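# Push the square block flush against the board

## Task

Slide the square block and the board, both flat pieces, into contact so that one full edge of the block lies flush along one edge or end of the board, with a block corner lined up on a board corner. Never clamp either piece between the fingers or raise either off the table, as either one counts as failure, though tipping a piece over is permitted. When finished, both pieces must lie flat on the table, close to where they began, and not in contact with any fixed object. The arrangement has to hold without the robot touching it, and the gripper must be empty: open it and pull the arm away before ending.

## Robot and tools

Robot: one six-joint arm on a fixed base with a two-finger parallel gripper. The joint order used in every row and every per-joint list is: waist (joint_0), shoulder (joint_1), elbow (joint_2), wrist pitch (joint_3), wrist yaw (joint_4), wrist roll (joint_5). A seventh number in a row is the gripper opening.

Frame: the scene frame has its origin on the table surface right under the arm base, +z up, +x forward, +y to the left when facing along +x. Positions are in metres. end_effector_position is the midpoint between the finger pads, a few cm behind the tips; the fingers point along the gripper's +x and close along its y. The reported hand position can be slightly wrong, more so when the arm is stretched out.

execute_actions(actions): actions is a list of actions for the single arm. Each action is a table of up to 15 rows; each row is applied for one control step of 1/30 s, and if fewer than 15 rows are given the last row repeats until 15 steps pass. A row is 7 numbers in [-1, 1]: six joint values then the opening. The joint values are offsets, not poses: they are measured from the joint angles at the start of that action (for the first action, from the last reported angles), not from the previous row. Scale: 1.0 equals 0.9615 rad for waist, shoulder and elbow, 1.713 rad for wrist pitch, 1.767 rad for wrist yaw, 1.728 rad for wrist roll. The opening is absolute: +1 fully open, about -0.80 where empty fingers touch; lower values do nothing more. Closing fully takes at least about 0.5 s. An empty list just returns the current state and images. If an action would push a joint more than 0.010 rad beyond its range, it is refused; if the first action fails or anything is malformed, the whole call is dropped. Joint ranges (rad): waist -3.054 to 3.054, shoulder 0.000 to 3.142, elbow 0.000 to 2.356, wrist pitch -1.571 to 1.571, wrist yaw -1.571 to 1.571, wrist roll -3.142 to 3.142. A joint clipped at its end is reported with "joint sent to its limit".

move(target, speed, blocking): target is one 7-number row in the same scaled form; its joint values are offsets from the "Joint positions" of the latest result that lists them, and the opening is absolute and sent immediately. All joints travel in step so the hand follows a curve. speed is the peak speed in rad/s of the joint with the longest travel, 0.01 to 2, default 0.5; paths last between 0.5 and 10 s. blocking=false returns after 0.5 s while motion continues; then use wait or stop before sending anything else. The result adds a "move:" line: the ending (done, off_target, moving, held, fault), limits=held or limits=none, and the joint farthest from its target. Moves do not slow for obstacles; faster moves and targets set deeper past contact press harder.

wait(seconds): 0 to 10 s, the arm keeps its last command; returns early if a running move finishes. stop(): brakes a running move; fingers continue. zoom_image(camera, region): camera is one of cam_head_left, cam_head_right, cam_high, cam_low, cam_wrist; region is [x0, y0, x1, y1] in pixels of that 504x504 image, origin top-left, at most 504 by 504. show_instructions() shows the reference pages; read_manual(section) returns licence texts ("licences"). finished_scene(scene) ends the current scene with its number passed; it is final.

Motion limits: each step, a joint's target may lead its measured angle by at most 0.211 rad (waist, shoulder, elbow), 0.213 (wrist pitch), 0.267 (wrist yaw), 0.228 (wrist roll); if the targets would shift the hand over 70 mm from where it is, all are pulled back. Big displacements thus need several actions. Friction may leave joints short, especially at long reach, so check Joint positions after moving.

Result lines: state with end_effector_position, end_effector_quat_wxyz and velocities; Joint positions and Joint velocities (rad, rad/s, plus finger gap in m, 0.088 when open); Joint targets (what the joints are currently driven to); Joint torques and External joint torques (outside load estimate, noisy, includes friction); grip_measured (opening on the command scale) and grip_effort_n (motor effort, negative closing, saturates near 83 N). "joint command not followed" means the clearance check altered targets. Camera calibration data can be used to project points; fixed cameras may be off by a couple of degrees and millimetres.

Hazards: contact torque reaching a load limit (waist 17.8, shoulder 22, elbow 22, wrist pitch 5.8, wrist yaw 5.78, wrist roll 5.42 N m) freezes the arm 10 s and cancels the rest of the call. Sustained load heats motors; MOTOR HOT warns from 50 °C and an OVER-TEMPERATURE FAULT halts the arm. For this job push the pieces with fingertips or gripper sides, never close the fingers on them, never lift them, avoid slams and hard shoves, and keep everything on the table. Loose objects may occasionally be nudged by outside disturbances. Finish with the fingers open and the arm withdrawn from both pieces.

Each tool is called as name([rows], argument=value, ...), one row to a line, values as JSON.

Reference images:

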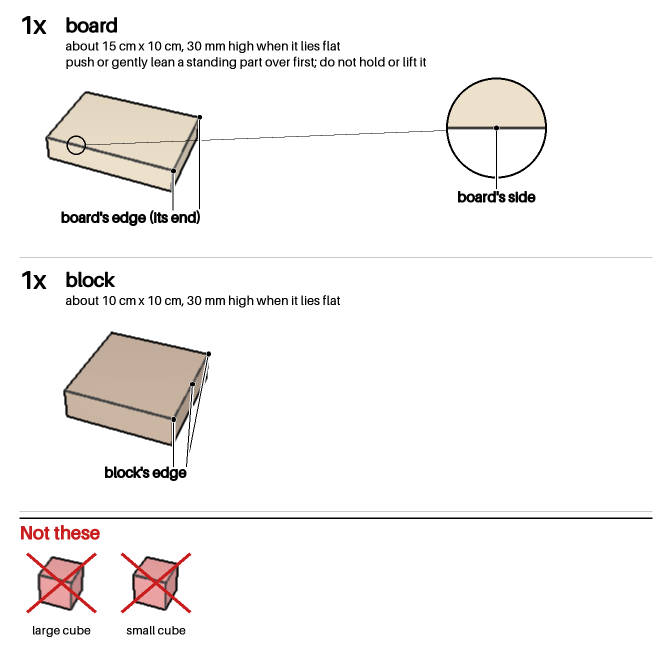

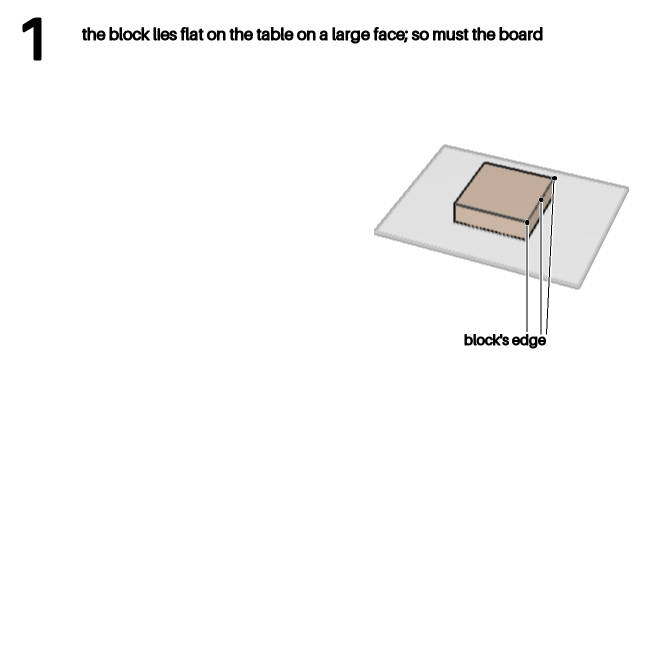

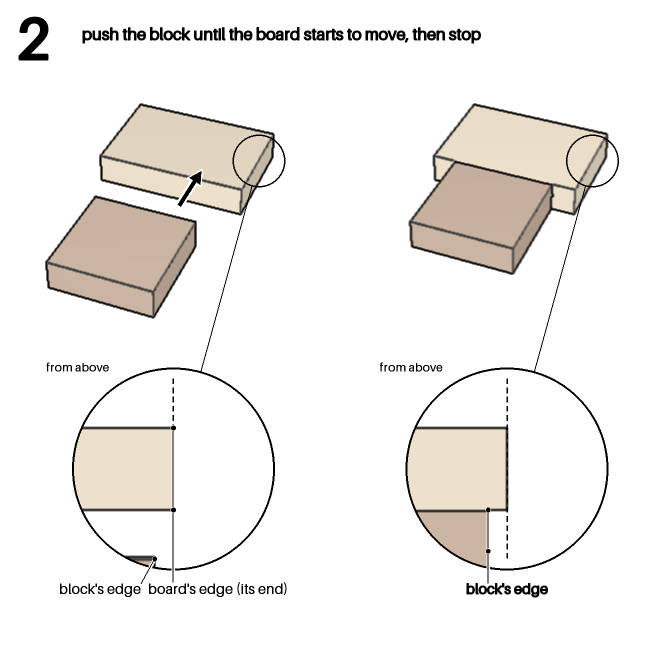

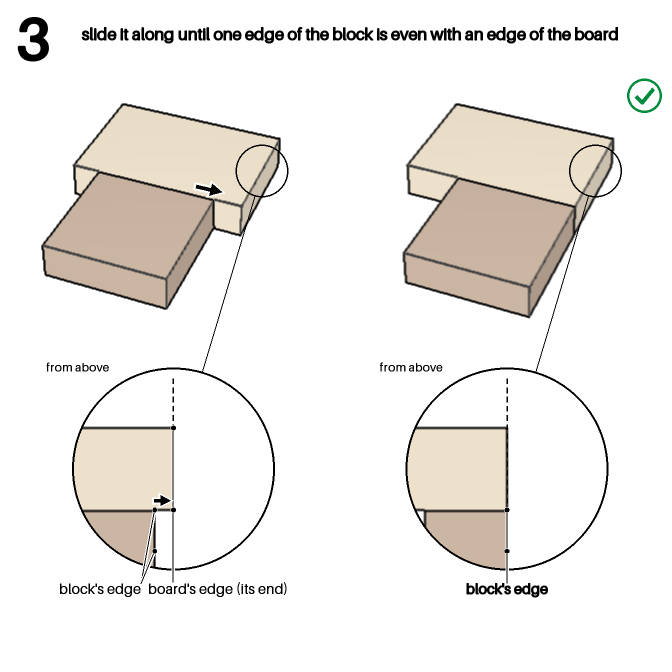

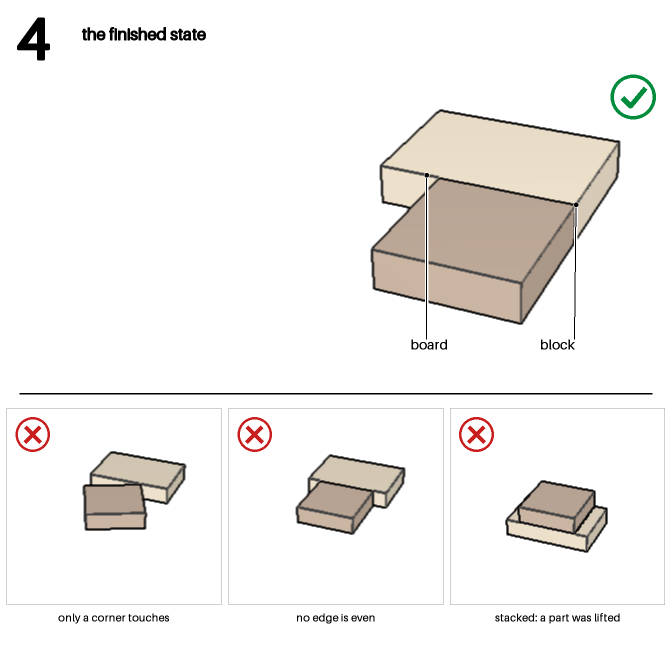

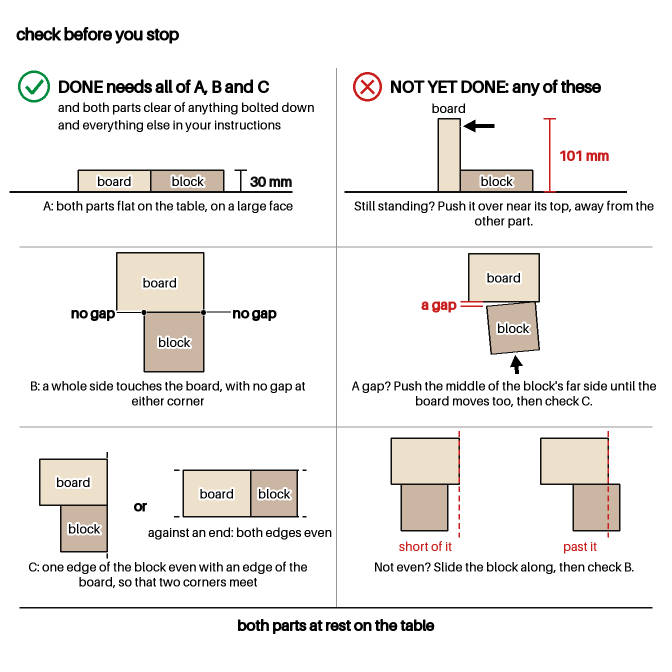

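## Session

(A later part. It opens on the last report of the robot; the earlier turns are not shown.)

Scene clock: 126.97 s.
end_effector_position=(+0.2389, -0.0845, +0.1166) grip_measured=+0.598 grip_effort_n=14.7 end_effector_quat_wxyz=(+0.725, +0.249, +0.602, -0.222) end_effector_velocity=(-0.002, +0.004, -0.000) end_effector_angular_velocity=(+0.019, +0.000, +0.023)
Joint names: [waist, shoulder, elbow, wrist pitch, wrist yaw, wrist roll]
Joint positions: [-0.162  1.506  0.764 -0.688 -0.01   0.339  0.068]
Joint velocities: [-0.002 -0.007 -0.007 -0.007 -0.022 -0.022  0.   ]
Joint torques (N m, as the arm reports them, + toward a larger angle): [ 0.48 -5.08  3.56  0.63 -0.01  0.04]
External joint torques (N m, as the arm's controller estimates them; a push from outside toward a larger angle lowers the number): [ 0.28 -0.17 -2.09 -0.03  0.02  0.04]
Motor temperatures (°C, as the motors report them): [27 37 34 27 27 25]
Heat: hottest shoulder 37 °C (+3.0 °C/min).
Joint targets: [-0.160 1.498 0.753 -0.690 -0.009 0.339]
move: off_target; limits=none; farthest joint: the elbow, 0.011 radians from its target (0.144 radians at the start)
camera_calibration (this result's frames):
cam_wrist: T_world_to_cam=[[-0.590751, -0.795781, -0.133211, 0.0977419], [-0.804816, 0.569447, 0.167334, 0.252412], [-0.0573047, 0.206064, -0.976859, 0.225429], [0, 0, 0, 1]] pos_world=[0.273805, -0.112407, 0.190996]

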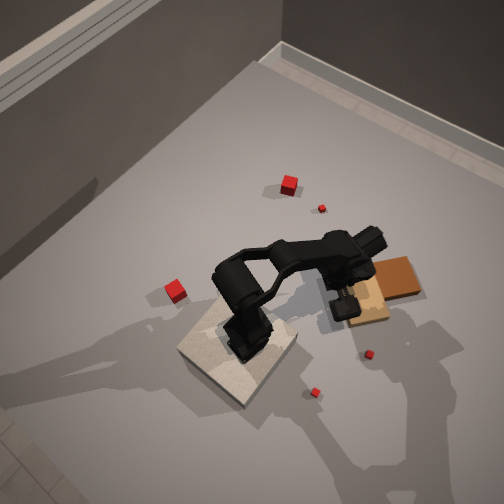

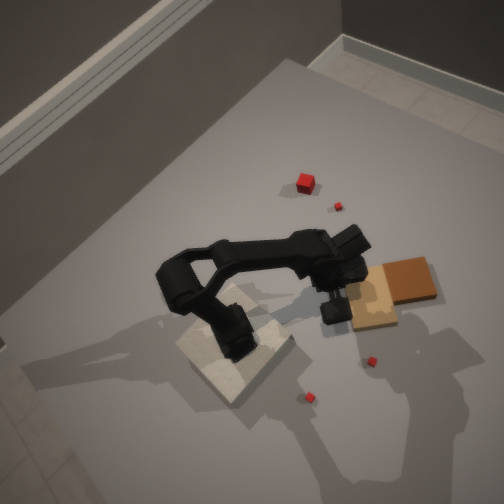

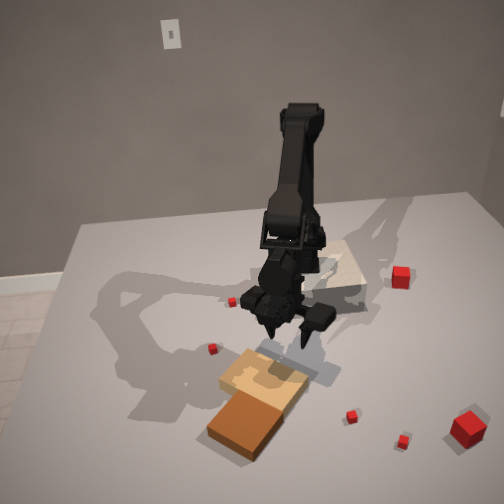

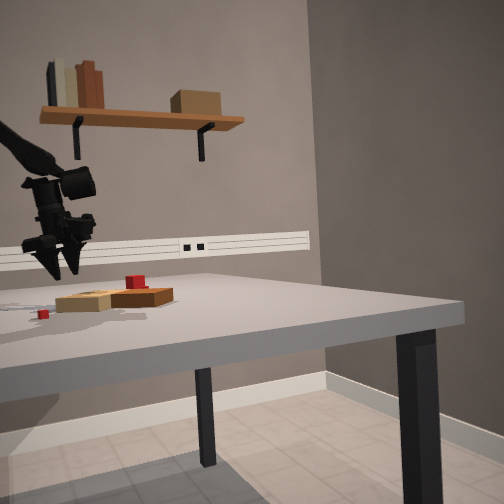

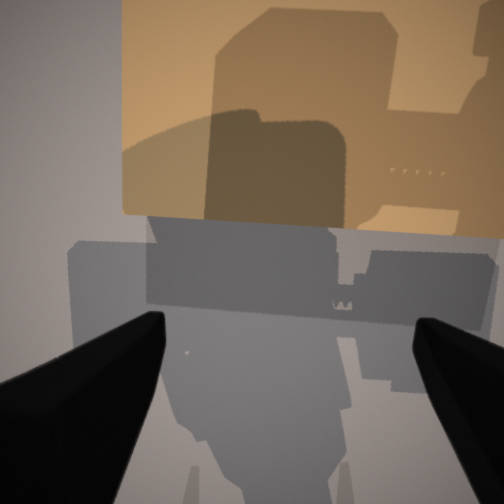

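move(target=[0.085,0.62,1,-0.14,0,-0.865,0.5], speed=1)

move(target=[0,0.325,0.075,0,0,0,0.5], speed=0.4)

Scene clock: 135.53 s.
end_effector_position=(+0.4402, -0.1192, +0.1867) grip_measured=+0.503 grip_effort_n=-16.0 end_effector_quat_wxyz=(+0.723, -0.362, +0.538, +0.238) end_effector_velocity=(-0.001, +0.005, +0.002) end_effector_angular_velocity=(+0.018, -0.003, +0.016)
Joint names: [waist, shoulder, elbow, wrist pitch, wrist yaw, wrist roll]
Joint positions: [-0.082  2.083  1.716 -0.925 -0.01  -1.152  0.064]
Joint velocities: [ 0.002 -0.007 -0.002 -0.007 -0.022 -0.007 -0.   ]
Joint torques (N m, as the arm reports them, + toward a larger angle): [ 0.54 -6.97  6.25  0.81 -0.1  -0.03]
External joint torques (N m, as the arm's controller estimates them; a push from outside toward a larger angle lowers the number): [ 0.1   3.17 -0.22 -0.06  0.01 -0.05]
Motor temperatures (°C, as the motors report them): [27 36 34 27 27 25]
Heat: hottest shoulder 36 °C (-1.0 °C/min).
Joint targets: [-0.080 2.102 1.725 -0.928 -0.010 -1.156]
move: off_target; limits=none; farthest joint: the shoulder, 0.019 radians from its target (0.597 radians at the start)
camera_calibration (this result's frames):
cam_wrist: T_world_to_cam=[[0.76444, -0.602247, 0.230064, -0.442929], [-0.640432, -0.750354, 0.163755, 0.193461], [0.0740081, -0.272521, -0.959299, 0.194473], [0, 0, 0, 1]] pos_world=[0.4481, -0.0685903, 0.25678]

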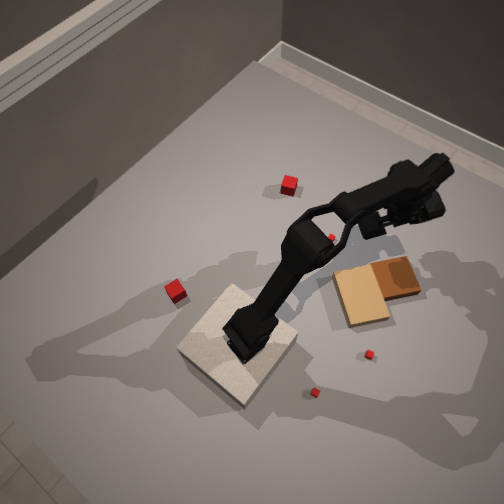

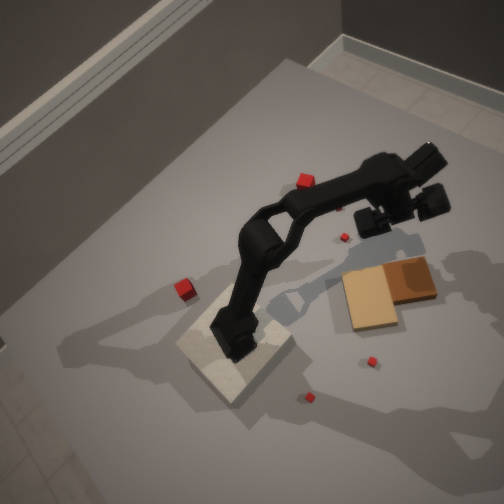

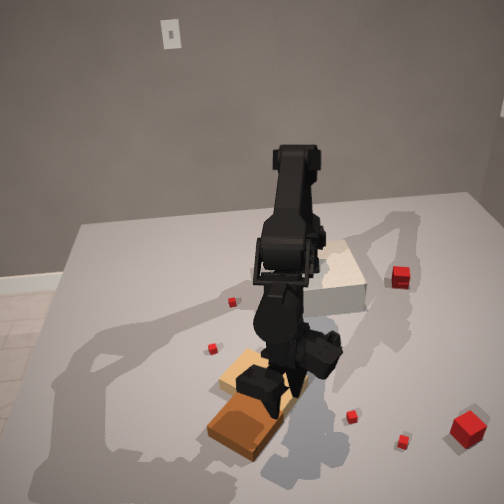

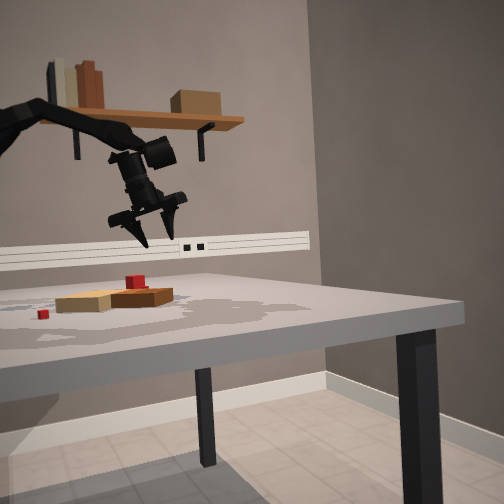

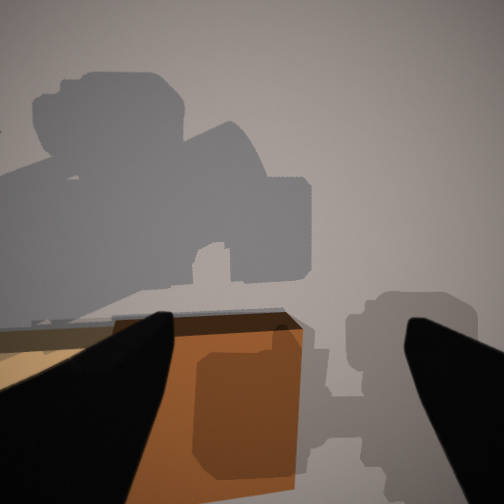

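Scene clock: 136.87 s.
end_effector_position=(+0.4426, -0.1166, +0.0735) grip_measured=+0.503 grip_effort_n=-15.6 end_effector_quat_wxyz=(+0.668, -0.313, +0.607, +0.296) end_effector_velocity=(+0.001, +0.002, -0.001) end_effector_angular_velocity=(+0.020, -0.008, +0.007)
Joint names: [waist, shoulder, elbow, wrist pitch, wrist yaw, wrist roll]
Joint positions: [-0.082  2.381  1.781 -0.925 -0.01  -1.152  0.064]
Joint velocities: [-0.002  0.002 -0.002  0.007 -0.022 -0.007 -0.   ]
Joint torques (N m, as the arm reports them, + toward a larger angle): [ 0.38 -8.18  5.3   0.53 -0.1   0.04]
External joint torques (N m, as the arm's controller estimates them; a push from outside toward a larger angle lowers the number): [-0.03  2.99 -0.45  0.06  0.    0.04]
Motor temperatures (°C, as the motors report them): [27 37 34 27 27 25]
Heat: hottest shoulder 37 °C (-1.0 °C/min).
Joint targets: [-0.082 2.396 1.788 -0.925 -0.010 -1.152]
move: off_target; limits=none; farthest joint: the shoulder, 0.014 radians from its target (0.312 radians at the start)
camera_calibration (this result's frames):
cam_wrist: T_world_to_cam=[[0.796243, -0.604733, 0.0171552, -0.415883], [-0.588038, -0.766976, 0.256826, 0.183479], [-0.142154, -0.214584, -0.966305, 0.189332], [0, 0, 0, 1]] pos_world=[0.465951, -0.0701466, 0.142965]

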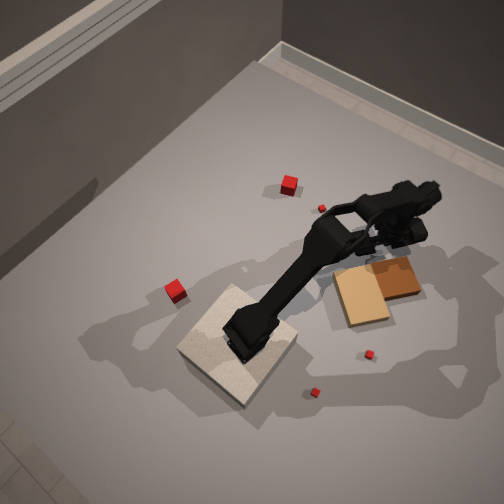

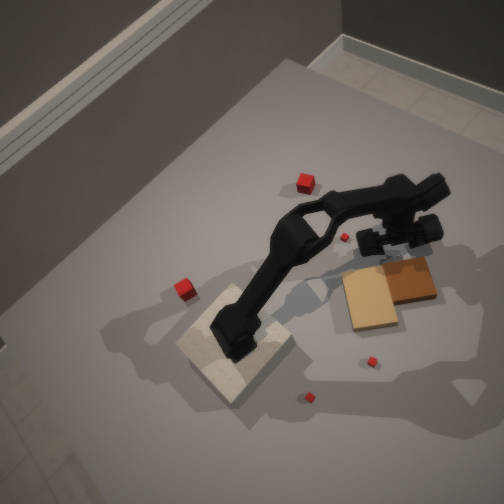

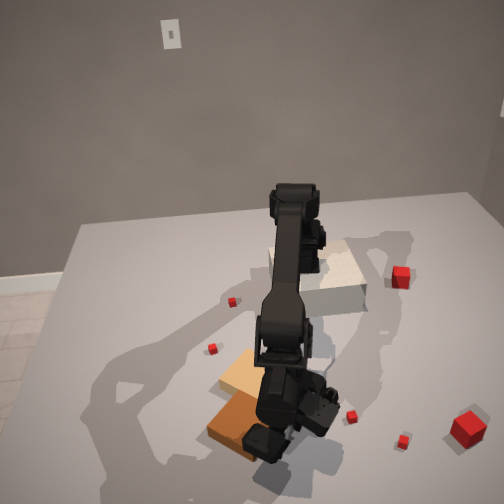

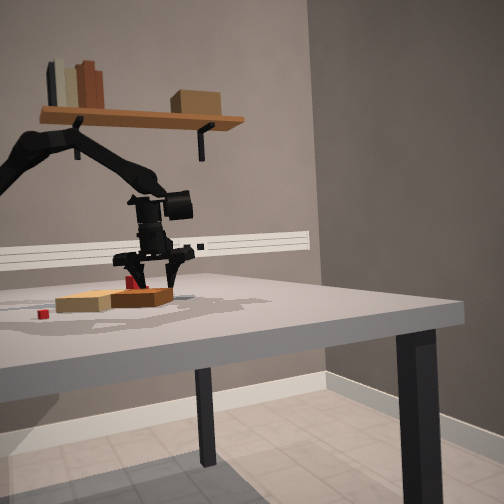

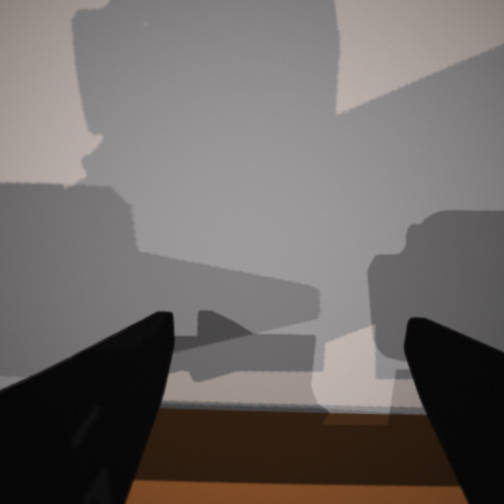

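move(target=[-0.064,-0.029,-0.057,0.005,0,-0.022,0.5], speed=0.05)

zoom_image(camera="cam_head_left", region=[330, 240, 430, 340])

Scene clock: 142.07 s.
end_effector_position=(+0.4268, -0.1375, +0.0685) grip_measured=+0.503 grip_effort_n=-15.6 end_effector_quat_wxyz=(+0.666, -0.302, +0.615, +0.294) end_effector_velocity=(-0.002, +0.001, +0.000) end_effector_angular_velocity=(+0.010, +0.005, -0.009)
Joint names: [waist, shoulder, elbow, wrist pitch, wrist yaw, wrist roll]
Joint positions: [-0.137  2.367  1.739 -0.917 -0.012 -1.188  0.064]
Joint velocities: [-0.002 -0.002 -0.002 -0.007 -0.007  0.007 -0.   ]
Joint torques (N m, as the arm reports them, + toward a larger angle): [ -0.2  -10.79   3.47   0.5   -0.01  -0.06]
External joint torques (N m, as the arm's controller estimates them; a push from outside toward a larger angle lowers the number): [-0.47  0.26 -2.18  0.09  0.08 -0.07]
Motor temperatures (°C, as the motors report them): [27 38 34 27 27 25]
Heat: hottest shoulder 38 °C (-2.0 °C/min).
Joint targets: [-0.143 2.353 1.726 -0.917 -0.009 -1.191]
move: off_target; limits=none; farthest joint: the shoulder, 0.014 radians from its target (0.028 radians at the start)
camera_calibration (this result's frames):
cam_wrist: T_world_to_cam=[[0.784401, -0.620252, -0.00178051, -0.411613], [-0.598192, -0.757256, 0.262163, 0.164705], [-0.163955, -0.204575, -0.965022, 0.188402], [0, 0, 0, 1]] pos_world=[0.452284, -0.0920373, 0.1379]

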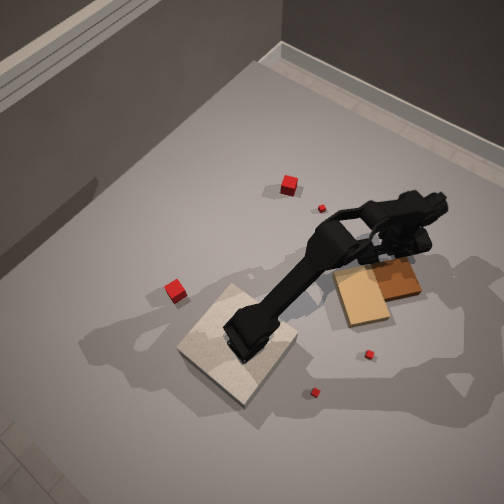

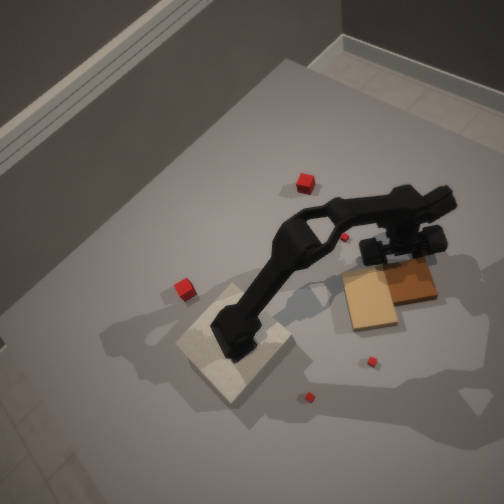

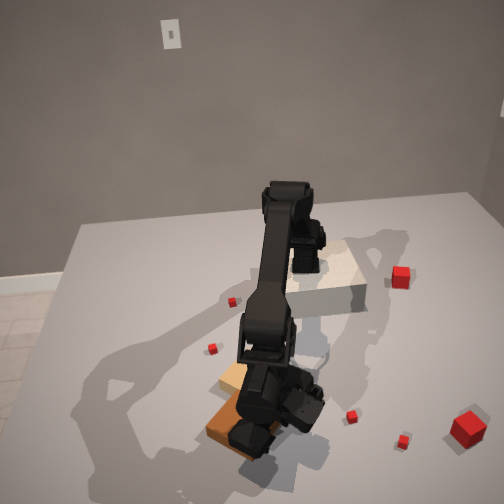

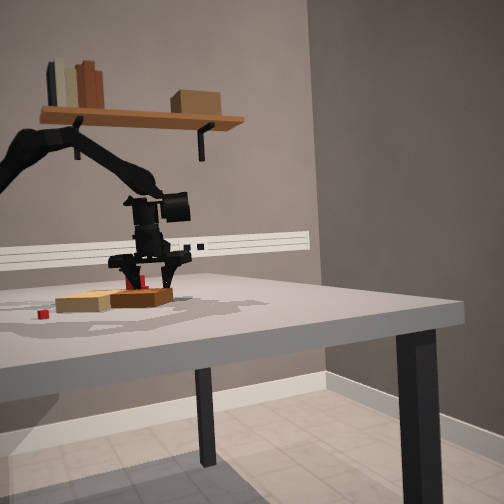

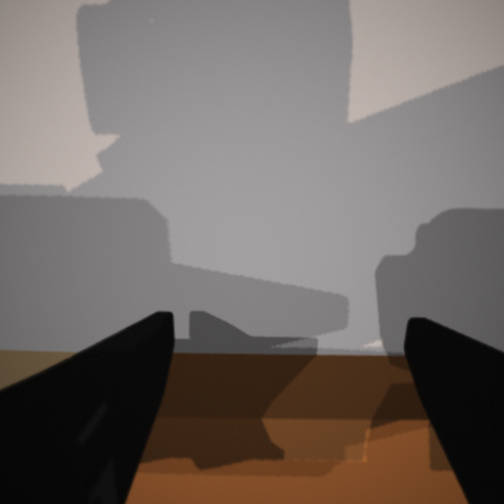

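Region (330, 240, 430, 340) of cam_head_left's 504x504 image, scaled by 5.040, with more detail than that image has.

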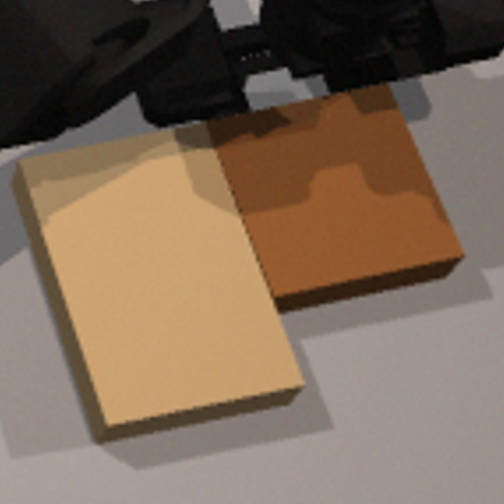

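move(target=[0.5,-0.15,0,0,0,0,0.5], speed=0.6)

zoom_image(camera="cam_high", region=[210, 360, 310, 460])

zoom_image(camera="cam_head_right", region=[350, 245, 430, 325])

Scene clock: 146.73 s.
end_effector_position=(+0.4529, +0.0769, +0.1318) grip_measured=+0.503 grip_effort_n=-16.0 end_effector_quat_wxyz=(+0.615, -0.468, +0.482, +0.412) end_effector_velocity=(-0.005, -0.003, -0.001) end_effector_angular_velocity=(+0.002, +0.023, +0.002)
Joint names: [waist, shoulder, elbow, wrist pitch, wrist yaw, wrist roll]
Joint positions: [ 0.344  2.233  1.739 -0.916 -0.014 -1.188  0.064]
Joint velocities: [-0.007 -0.002 -0.002 -0.022 -0.007 -0.007 -0.   ]
Joint torques (N m, as the arm reports them, + toward a larger angle): [  0.16 -10.13   5.09   0.77  -0.01   0.05]
External joint torques (N m, as the arm's controller estimates them; a push from outside toward a larger angle lowers the number): [ 0.2   0.44 -0.95  0.13  0.05  0.04]
Motor temperatures (°C, as the motors report them): [27 40 34 27 27 25]
Heat: hottest shoulder 40 °C (-2.0 °C/min).
Joint targets: [0.344 2.223 1.739 -0.916 -0.012 -1.187]
move: done; limits=none; farthest joint: the shoulder, 0.010 radians from its target (0.144 radians at the start)
camera_calibration (this result's frames):
cam_wrist: T_world_to_cam=[[0.971929, -0.189805, 0.139024, -0.435592], [-0.217827, -0.949255, 0.226861, 0.173239], [0.0889094, -0.250776, -0.963953, 0.186482], [0, 0, 0, 1]] pos_world=[0.44452, 0.128536, 0.201017]

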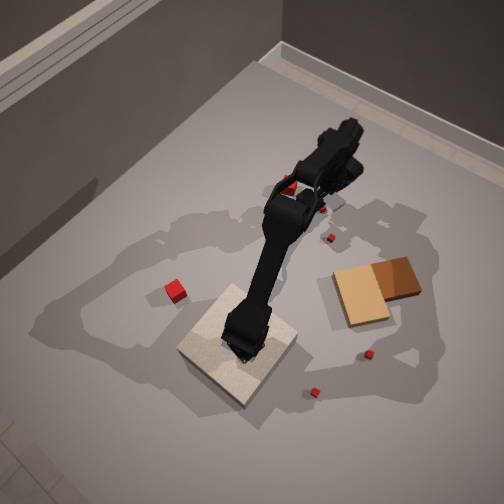

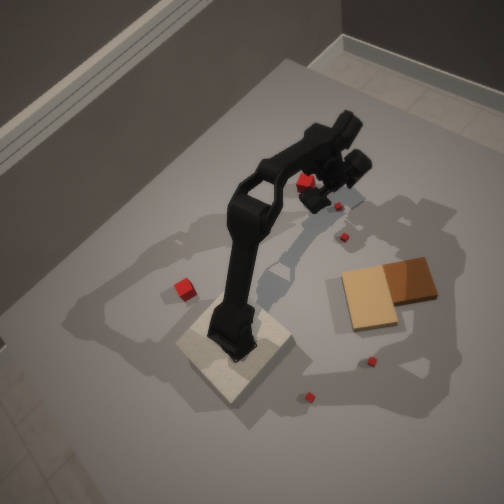

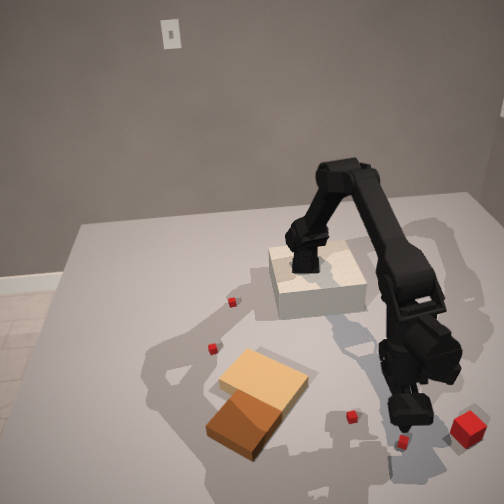

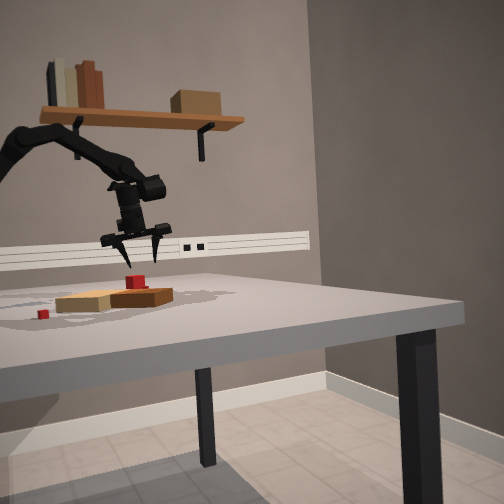

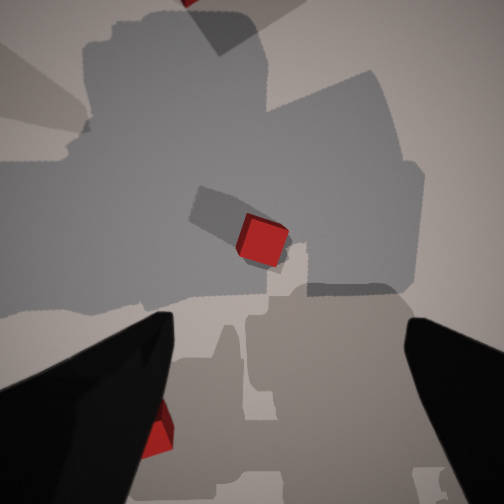

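Region (210, 360, 310, 460) of cam_high's 504x504 image, scaled by 5.040, with more detail than that image has.

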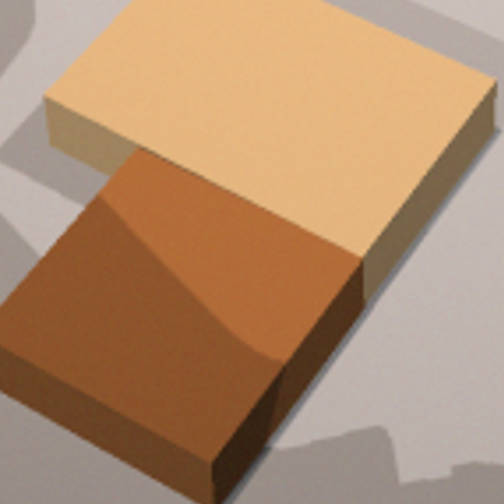

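Region (350, 245, 430, 325) of cam_head_right's 504x504 image, scaled by 6.300, with more detail than that image has.

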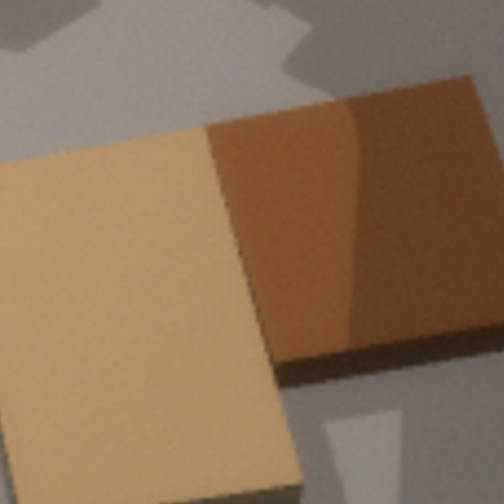

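move(target=[-0.525,-0.8,-1,0.07,0,0.89,0.6], speed=1.2)

Scene clock: 151.73 s.
end_effector_position=(+0.2263, -0.0787, +0.1274) grip_measured=+0.598 grip_effort_n=13.7 end_effector_quat_wxyz=(+0.708, +0.253, +0.621, -0.222) end_effector_velocity=(-0.003, -0.001, -0.000) end_effector_angular_velocity=(-0.005, +0.009, +0.004)
Joint names: [waist, shoulder, elbow, wrist pitch, wrist yaw, wrist roll]
Joint positions: [-0.158  1.471  0.788 -0.799 -0.014  0.347  0.068]
Joint velocities: [-0.002 -0.002 -0.002 -0.007  0.007 -0.007 -0.   ]
Joint torques (N m, as the arm reports them, + toward a larger angle): [-0.06 -4.8   3.63  0.83 -0.02  0.14]
External joint torques (N m, as the arm's controller estimates them; a push from outside toward a larger angle lowers the number): [-0.23 -0.12 -2.11  0.24  0.    0.15]
Motor temperatures (°C, as the motors report them): [27 41 34 27 27 25]
Heat: hottest shoulder 41 °C (-2.0 °C/min).
Joint targets: [-0.161 1.463 0.777 -0.797 -0.014 0.350]
move: off_target; limits=none; farthest joint: the elbow, 0.011 radians from its target (0.961 radians at the start)
camera_calibration (this result's frames):
cam_wrist: T_world_to_cam=[[-0.598313, -0.791795, -0.122814, 0.0970128], [-0.794667, 0.566749, 0.217488, 0.228198], [-0.102601, 0.227722, -0.968306, 0.24495], [0, 0, 0, 1]] pos_world=[0.264517, -0.108297, 0.19947]

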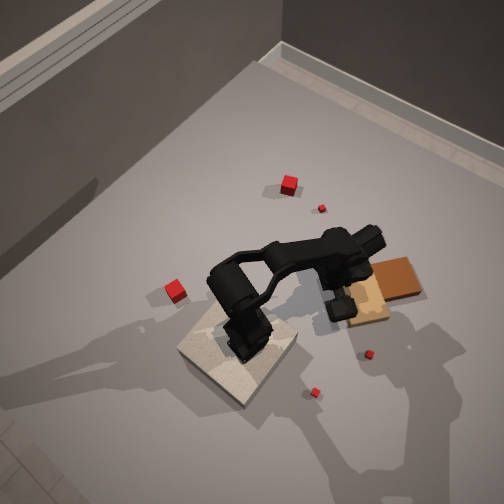

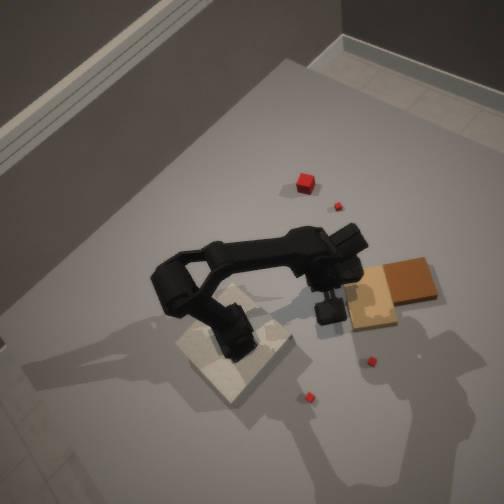

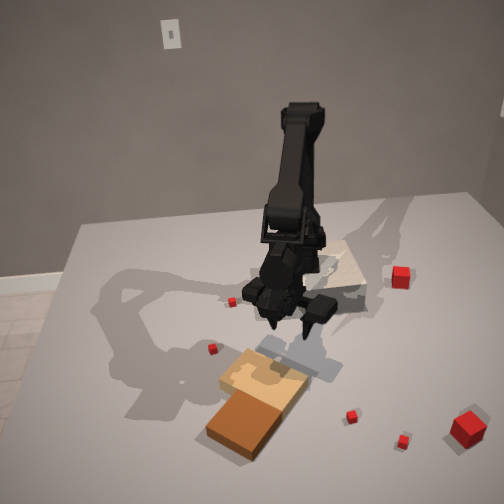

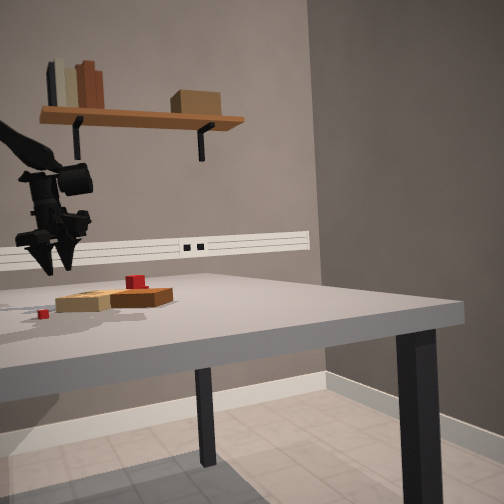

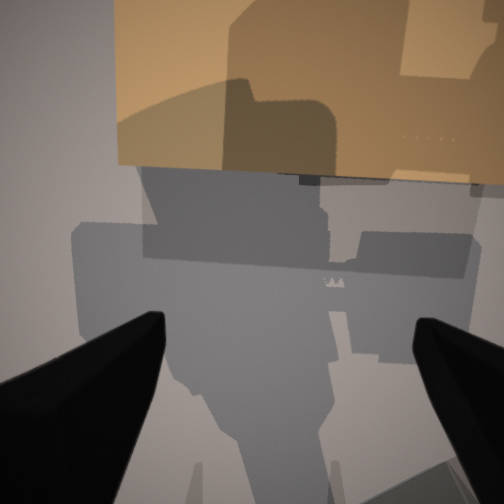

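move(target=[-0.01,0.316,0.013,0.11,0.003,0,0.6], speed=0.4)

move(target=[-0.034,0.103,0.14,-0.016,0,-0.015,0.6], speed=0.07)

zoom_image(camera="cam_high", region=[210, 360, 310, 460])

Scene clock: 156.63 s.
end_effector_position=(+0.2425, -0.0848, +0.0637) grip_measured=+0.598 grip_effort_n=14.2 end_effector_quat_wxyz=(+0.673, +0.254, +0.657, -0.225) end_effector_velocity=(+0.001, -0.001, +0.000) end_effector_angular_velocity=(+0.004, -0.010, +0.015)
Joint names: [waist, shoulder, elbow, wrist pitch, wrist yaw, wrist roll]
Joint positions: [-0.165  1.763  0.794 -0.612 -0.011  0.348  0.068]
Joint velocities: [-0.007 -0.002 -0.002  0.007 -0.007 -0.022 -0.   ]
Joint torques (N m, as the arm reports them, + toward a larger angle): [ 0.01 -3.98  4.51  0.64  0.08  0.03]
External joint torques (N m, as the arm's controller estimates them; a push from outside toward a larger angle lowers the number): [-0.16  1.98 -0.18  0.26  0.09  0.03]
Motor temperatures (°C, as the motors report them): [27 40 34 27 27 25]
Heat: hottest shoulder 40 °C (-3.0 °C/min).
Joint targets: [-0.168 1.775 0.801 -0.610 -0.008 0.347]
move: off_target; limits=none; farthest joint: the shoulder, 0.012 radians from its target (0.304 radians at the start)
camera_calibration (this result's frames):
cam_wrist: T_world_to_cam=[[-0.61223, -0.785591, -0.0895619, 0.0958215], [-0.76691, 0.562438, 0.309053, 0.245486], [-0.192416, 0.257897, -0.946818, 0.209258], [0, 0, 0, 1]] pos_world=[0.287195, -0.116761, 0.130843]

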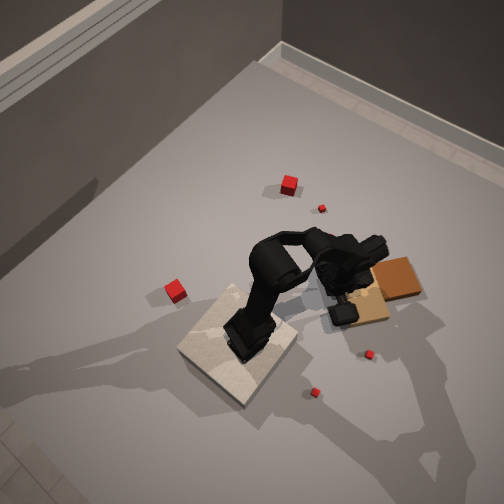

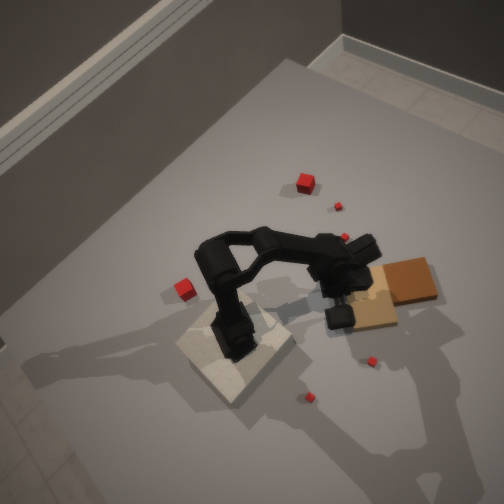

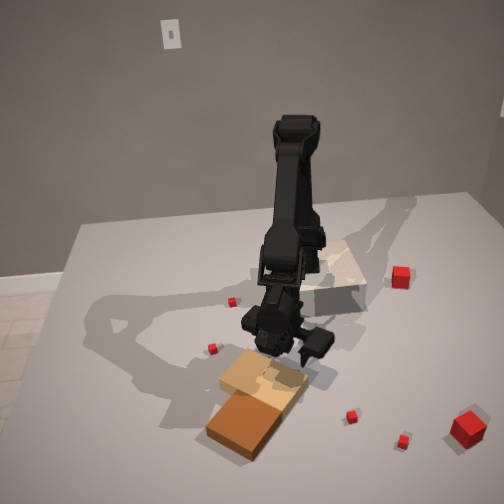

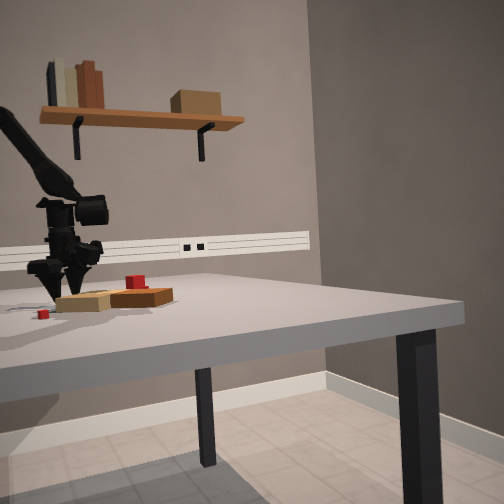

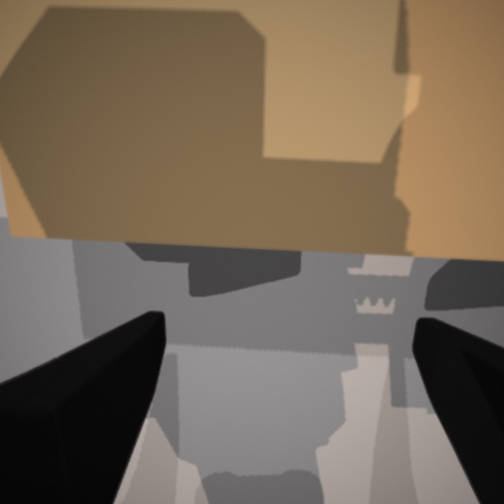

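Scene clock: 158.97 s.
end_effector_position=(+0.2650, -0.1009, +0.0663) grip_measured=+0.598 grip_effort_n=13.7 end_effector_quat_wxyz=(+0.671, +0.257, +0.657, -0.226) end_effector_velocity=(+0.002, -0.003, +0.001) end_effector_angular_velocity=(-0.011, -0.009, +0.004)
Joint names: [waist, shoulder, elbow, wrist pitch, wrist yaw, wrist roll]
Joint positions: [-0.193  1.846  0.914 -0.652 -0.013  0.325  0.068]
Joint velocities: [-0.002 -0.002  0.002  0.007  0.007 -0.007 -0.   ]
Joint torques (N m, as the arm reports them, + toward a larger angle): [-0.18 -4.3   5.32  1.41  0.09 -0.09]
External joint torques (N m, as the arm's controller estimates them; a push from outside toward a larger angle lowers the number): [-0.42  2.45  0.37  0.99  0.12 -0.09]
Motor temperatures (°C, as the motors report them): [27 40 34 27 27 25]
Heat: hottest shoulder 40 °C (-2.0 °C/min).
Joint targets: [-0.198 1.862 0.928 -0.640 -0.011 0.321]
move: off_target; limits=none; farthest joint: the shoulder, 0.016 radians from its target (0.099 radians at the start)
camera_calibration (this result's frames):
cam_wrist: T_world_to_cam=[[-0.616747, -0.781809, -0.0916382, 0.0989026], [-0.763248, 0.565468, 0.312568, 0.270095], [-0.19255, 0.262718, -0.945465, 0.22071], [0, 0, 0, 1]] pos_world=[0.309645, -0.133392, 0.133314]

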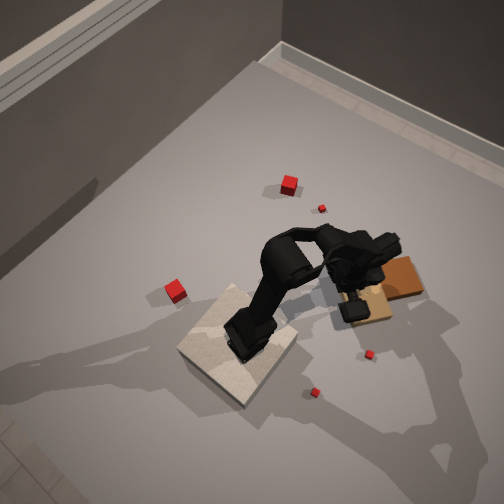

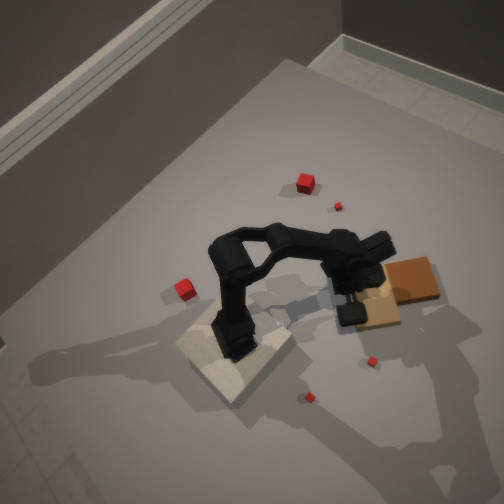

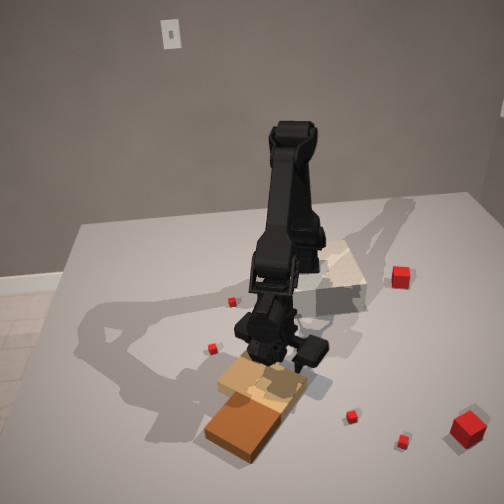

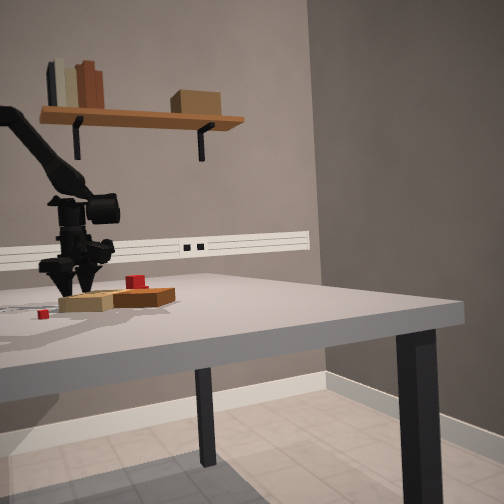

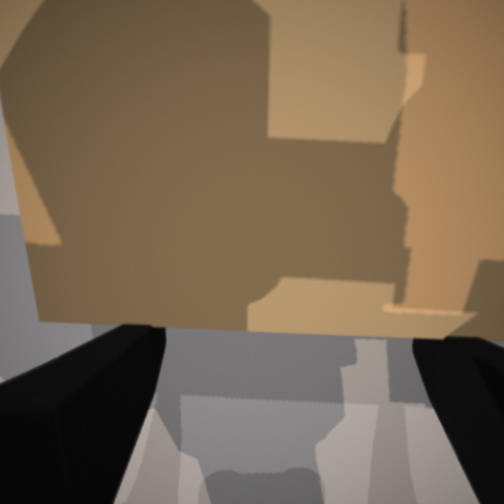

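Region (210, 360, 310, 460) of cam_high's 504x504 image, scaled by 5.040, with more detail than that image has.

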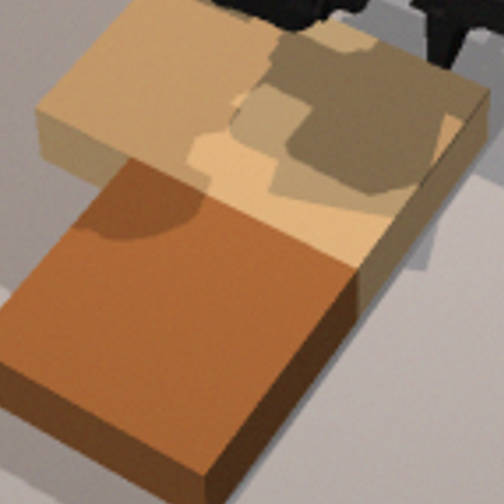

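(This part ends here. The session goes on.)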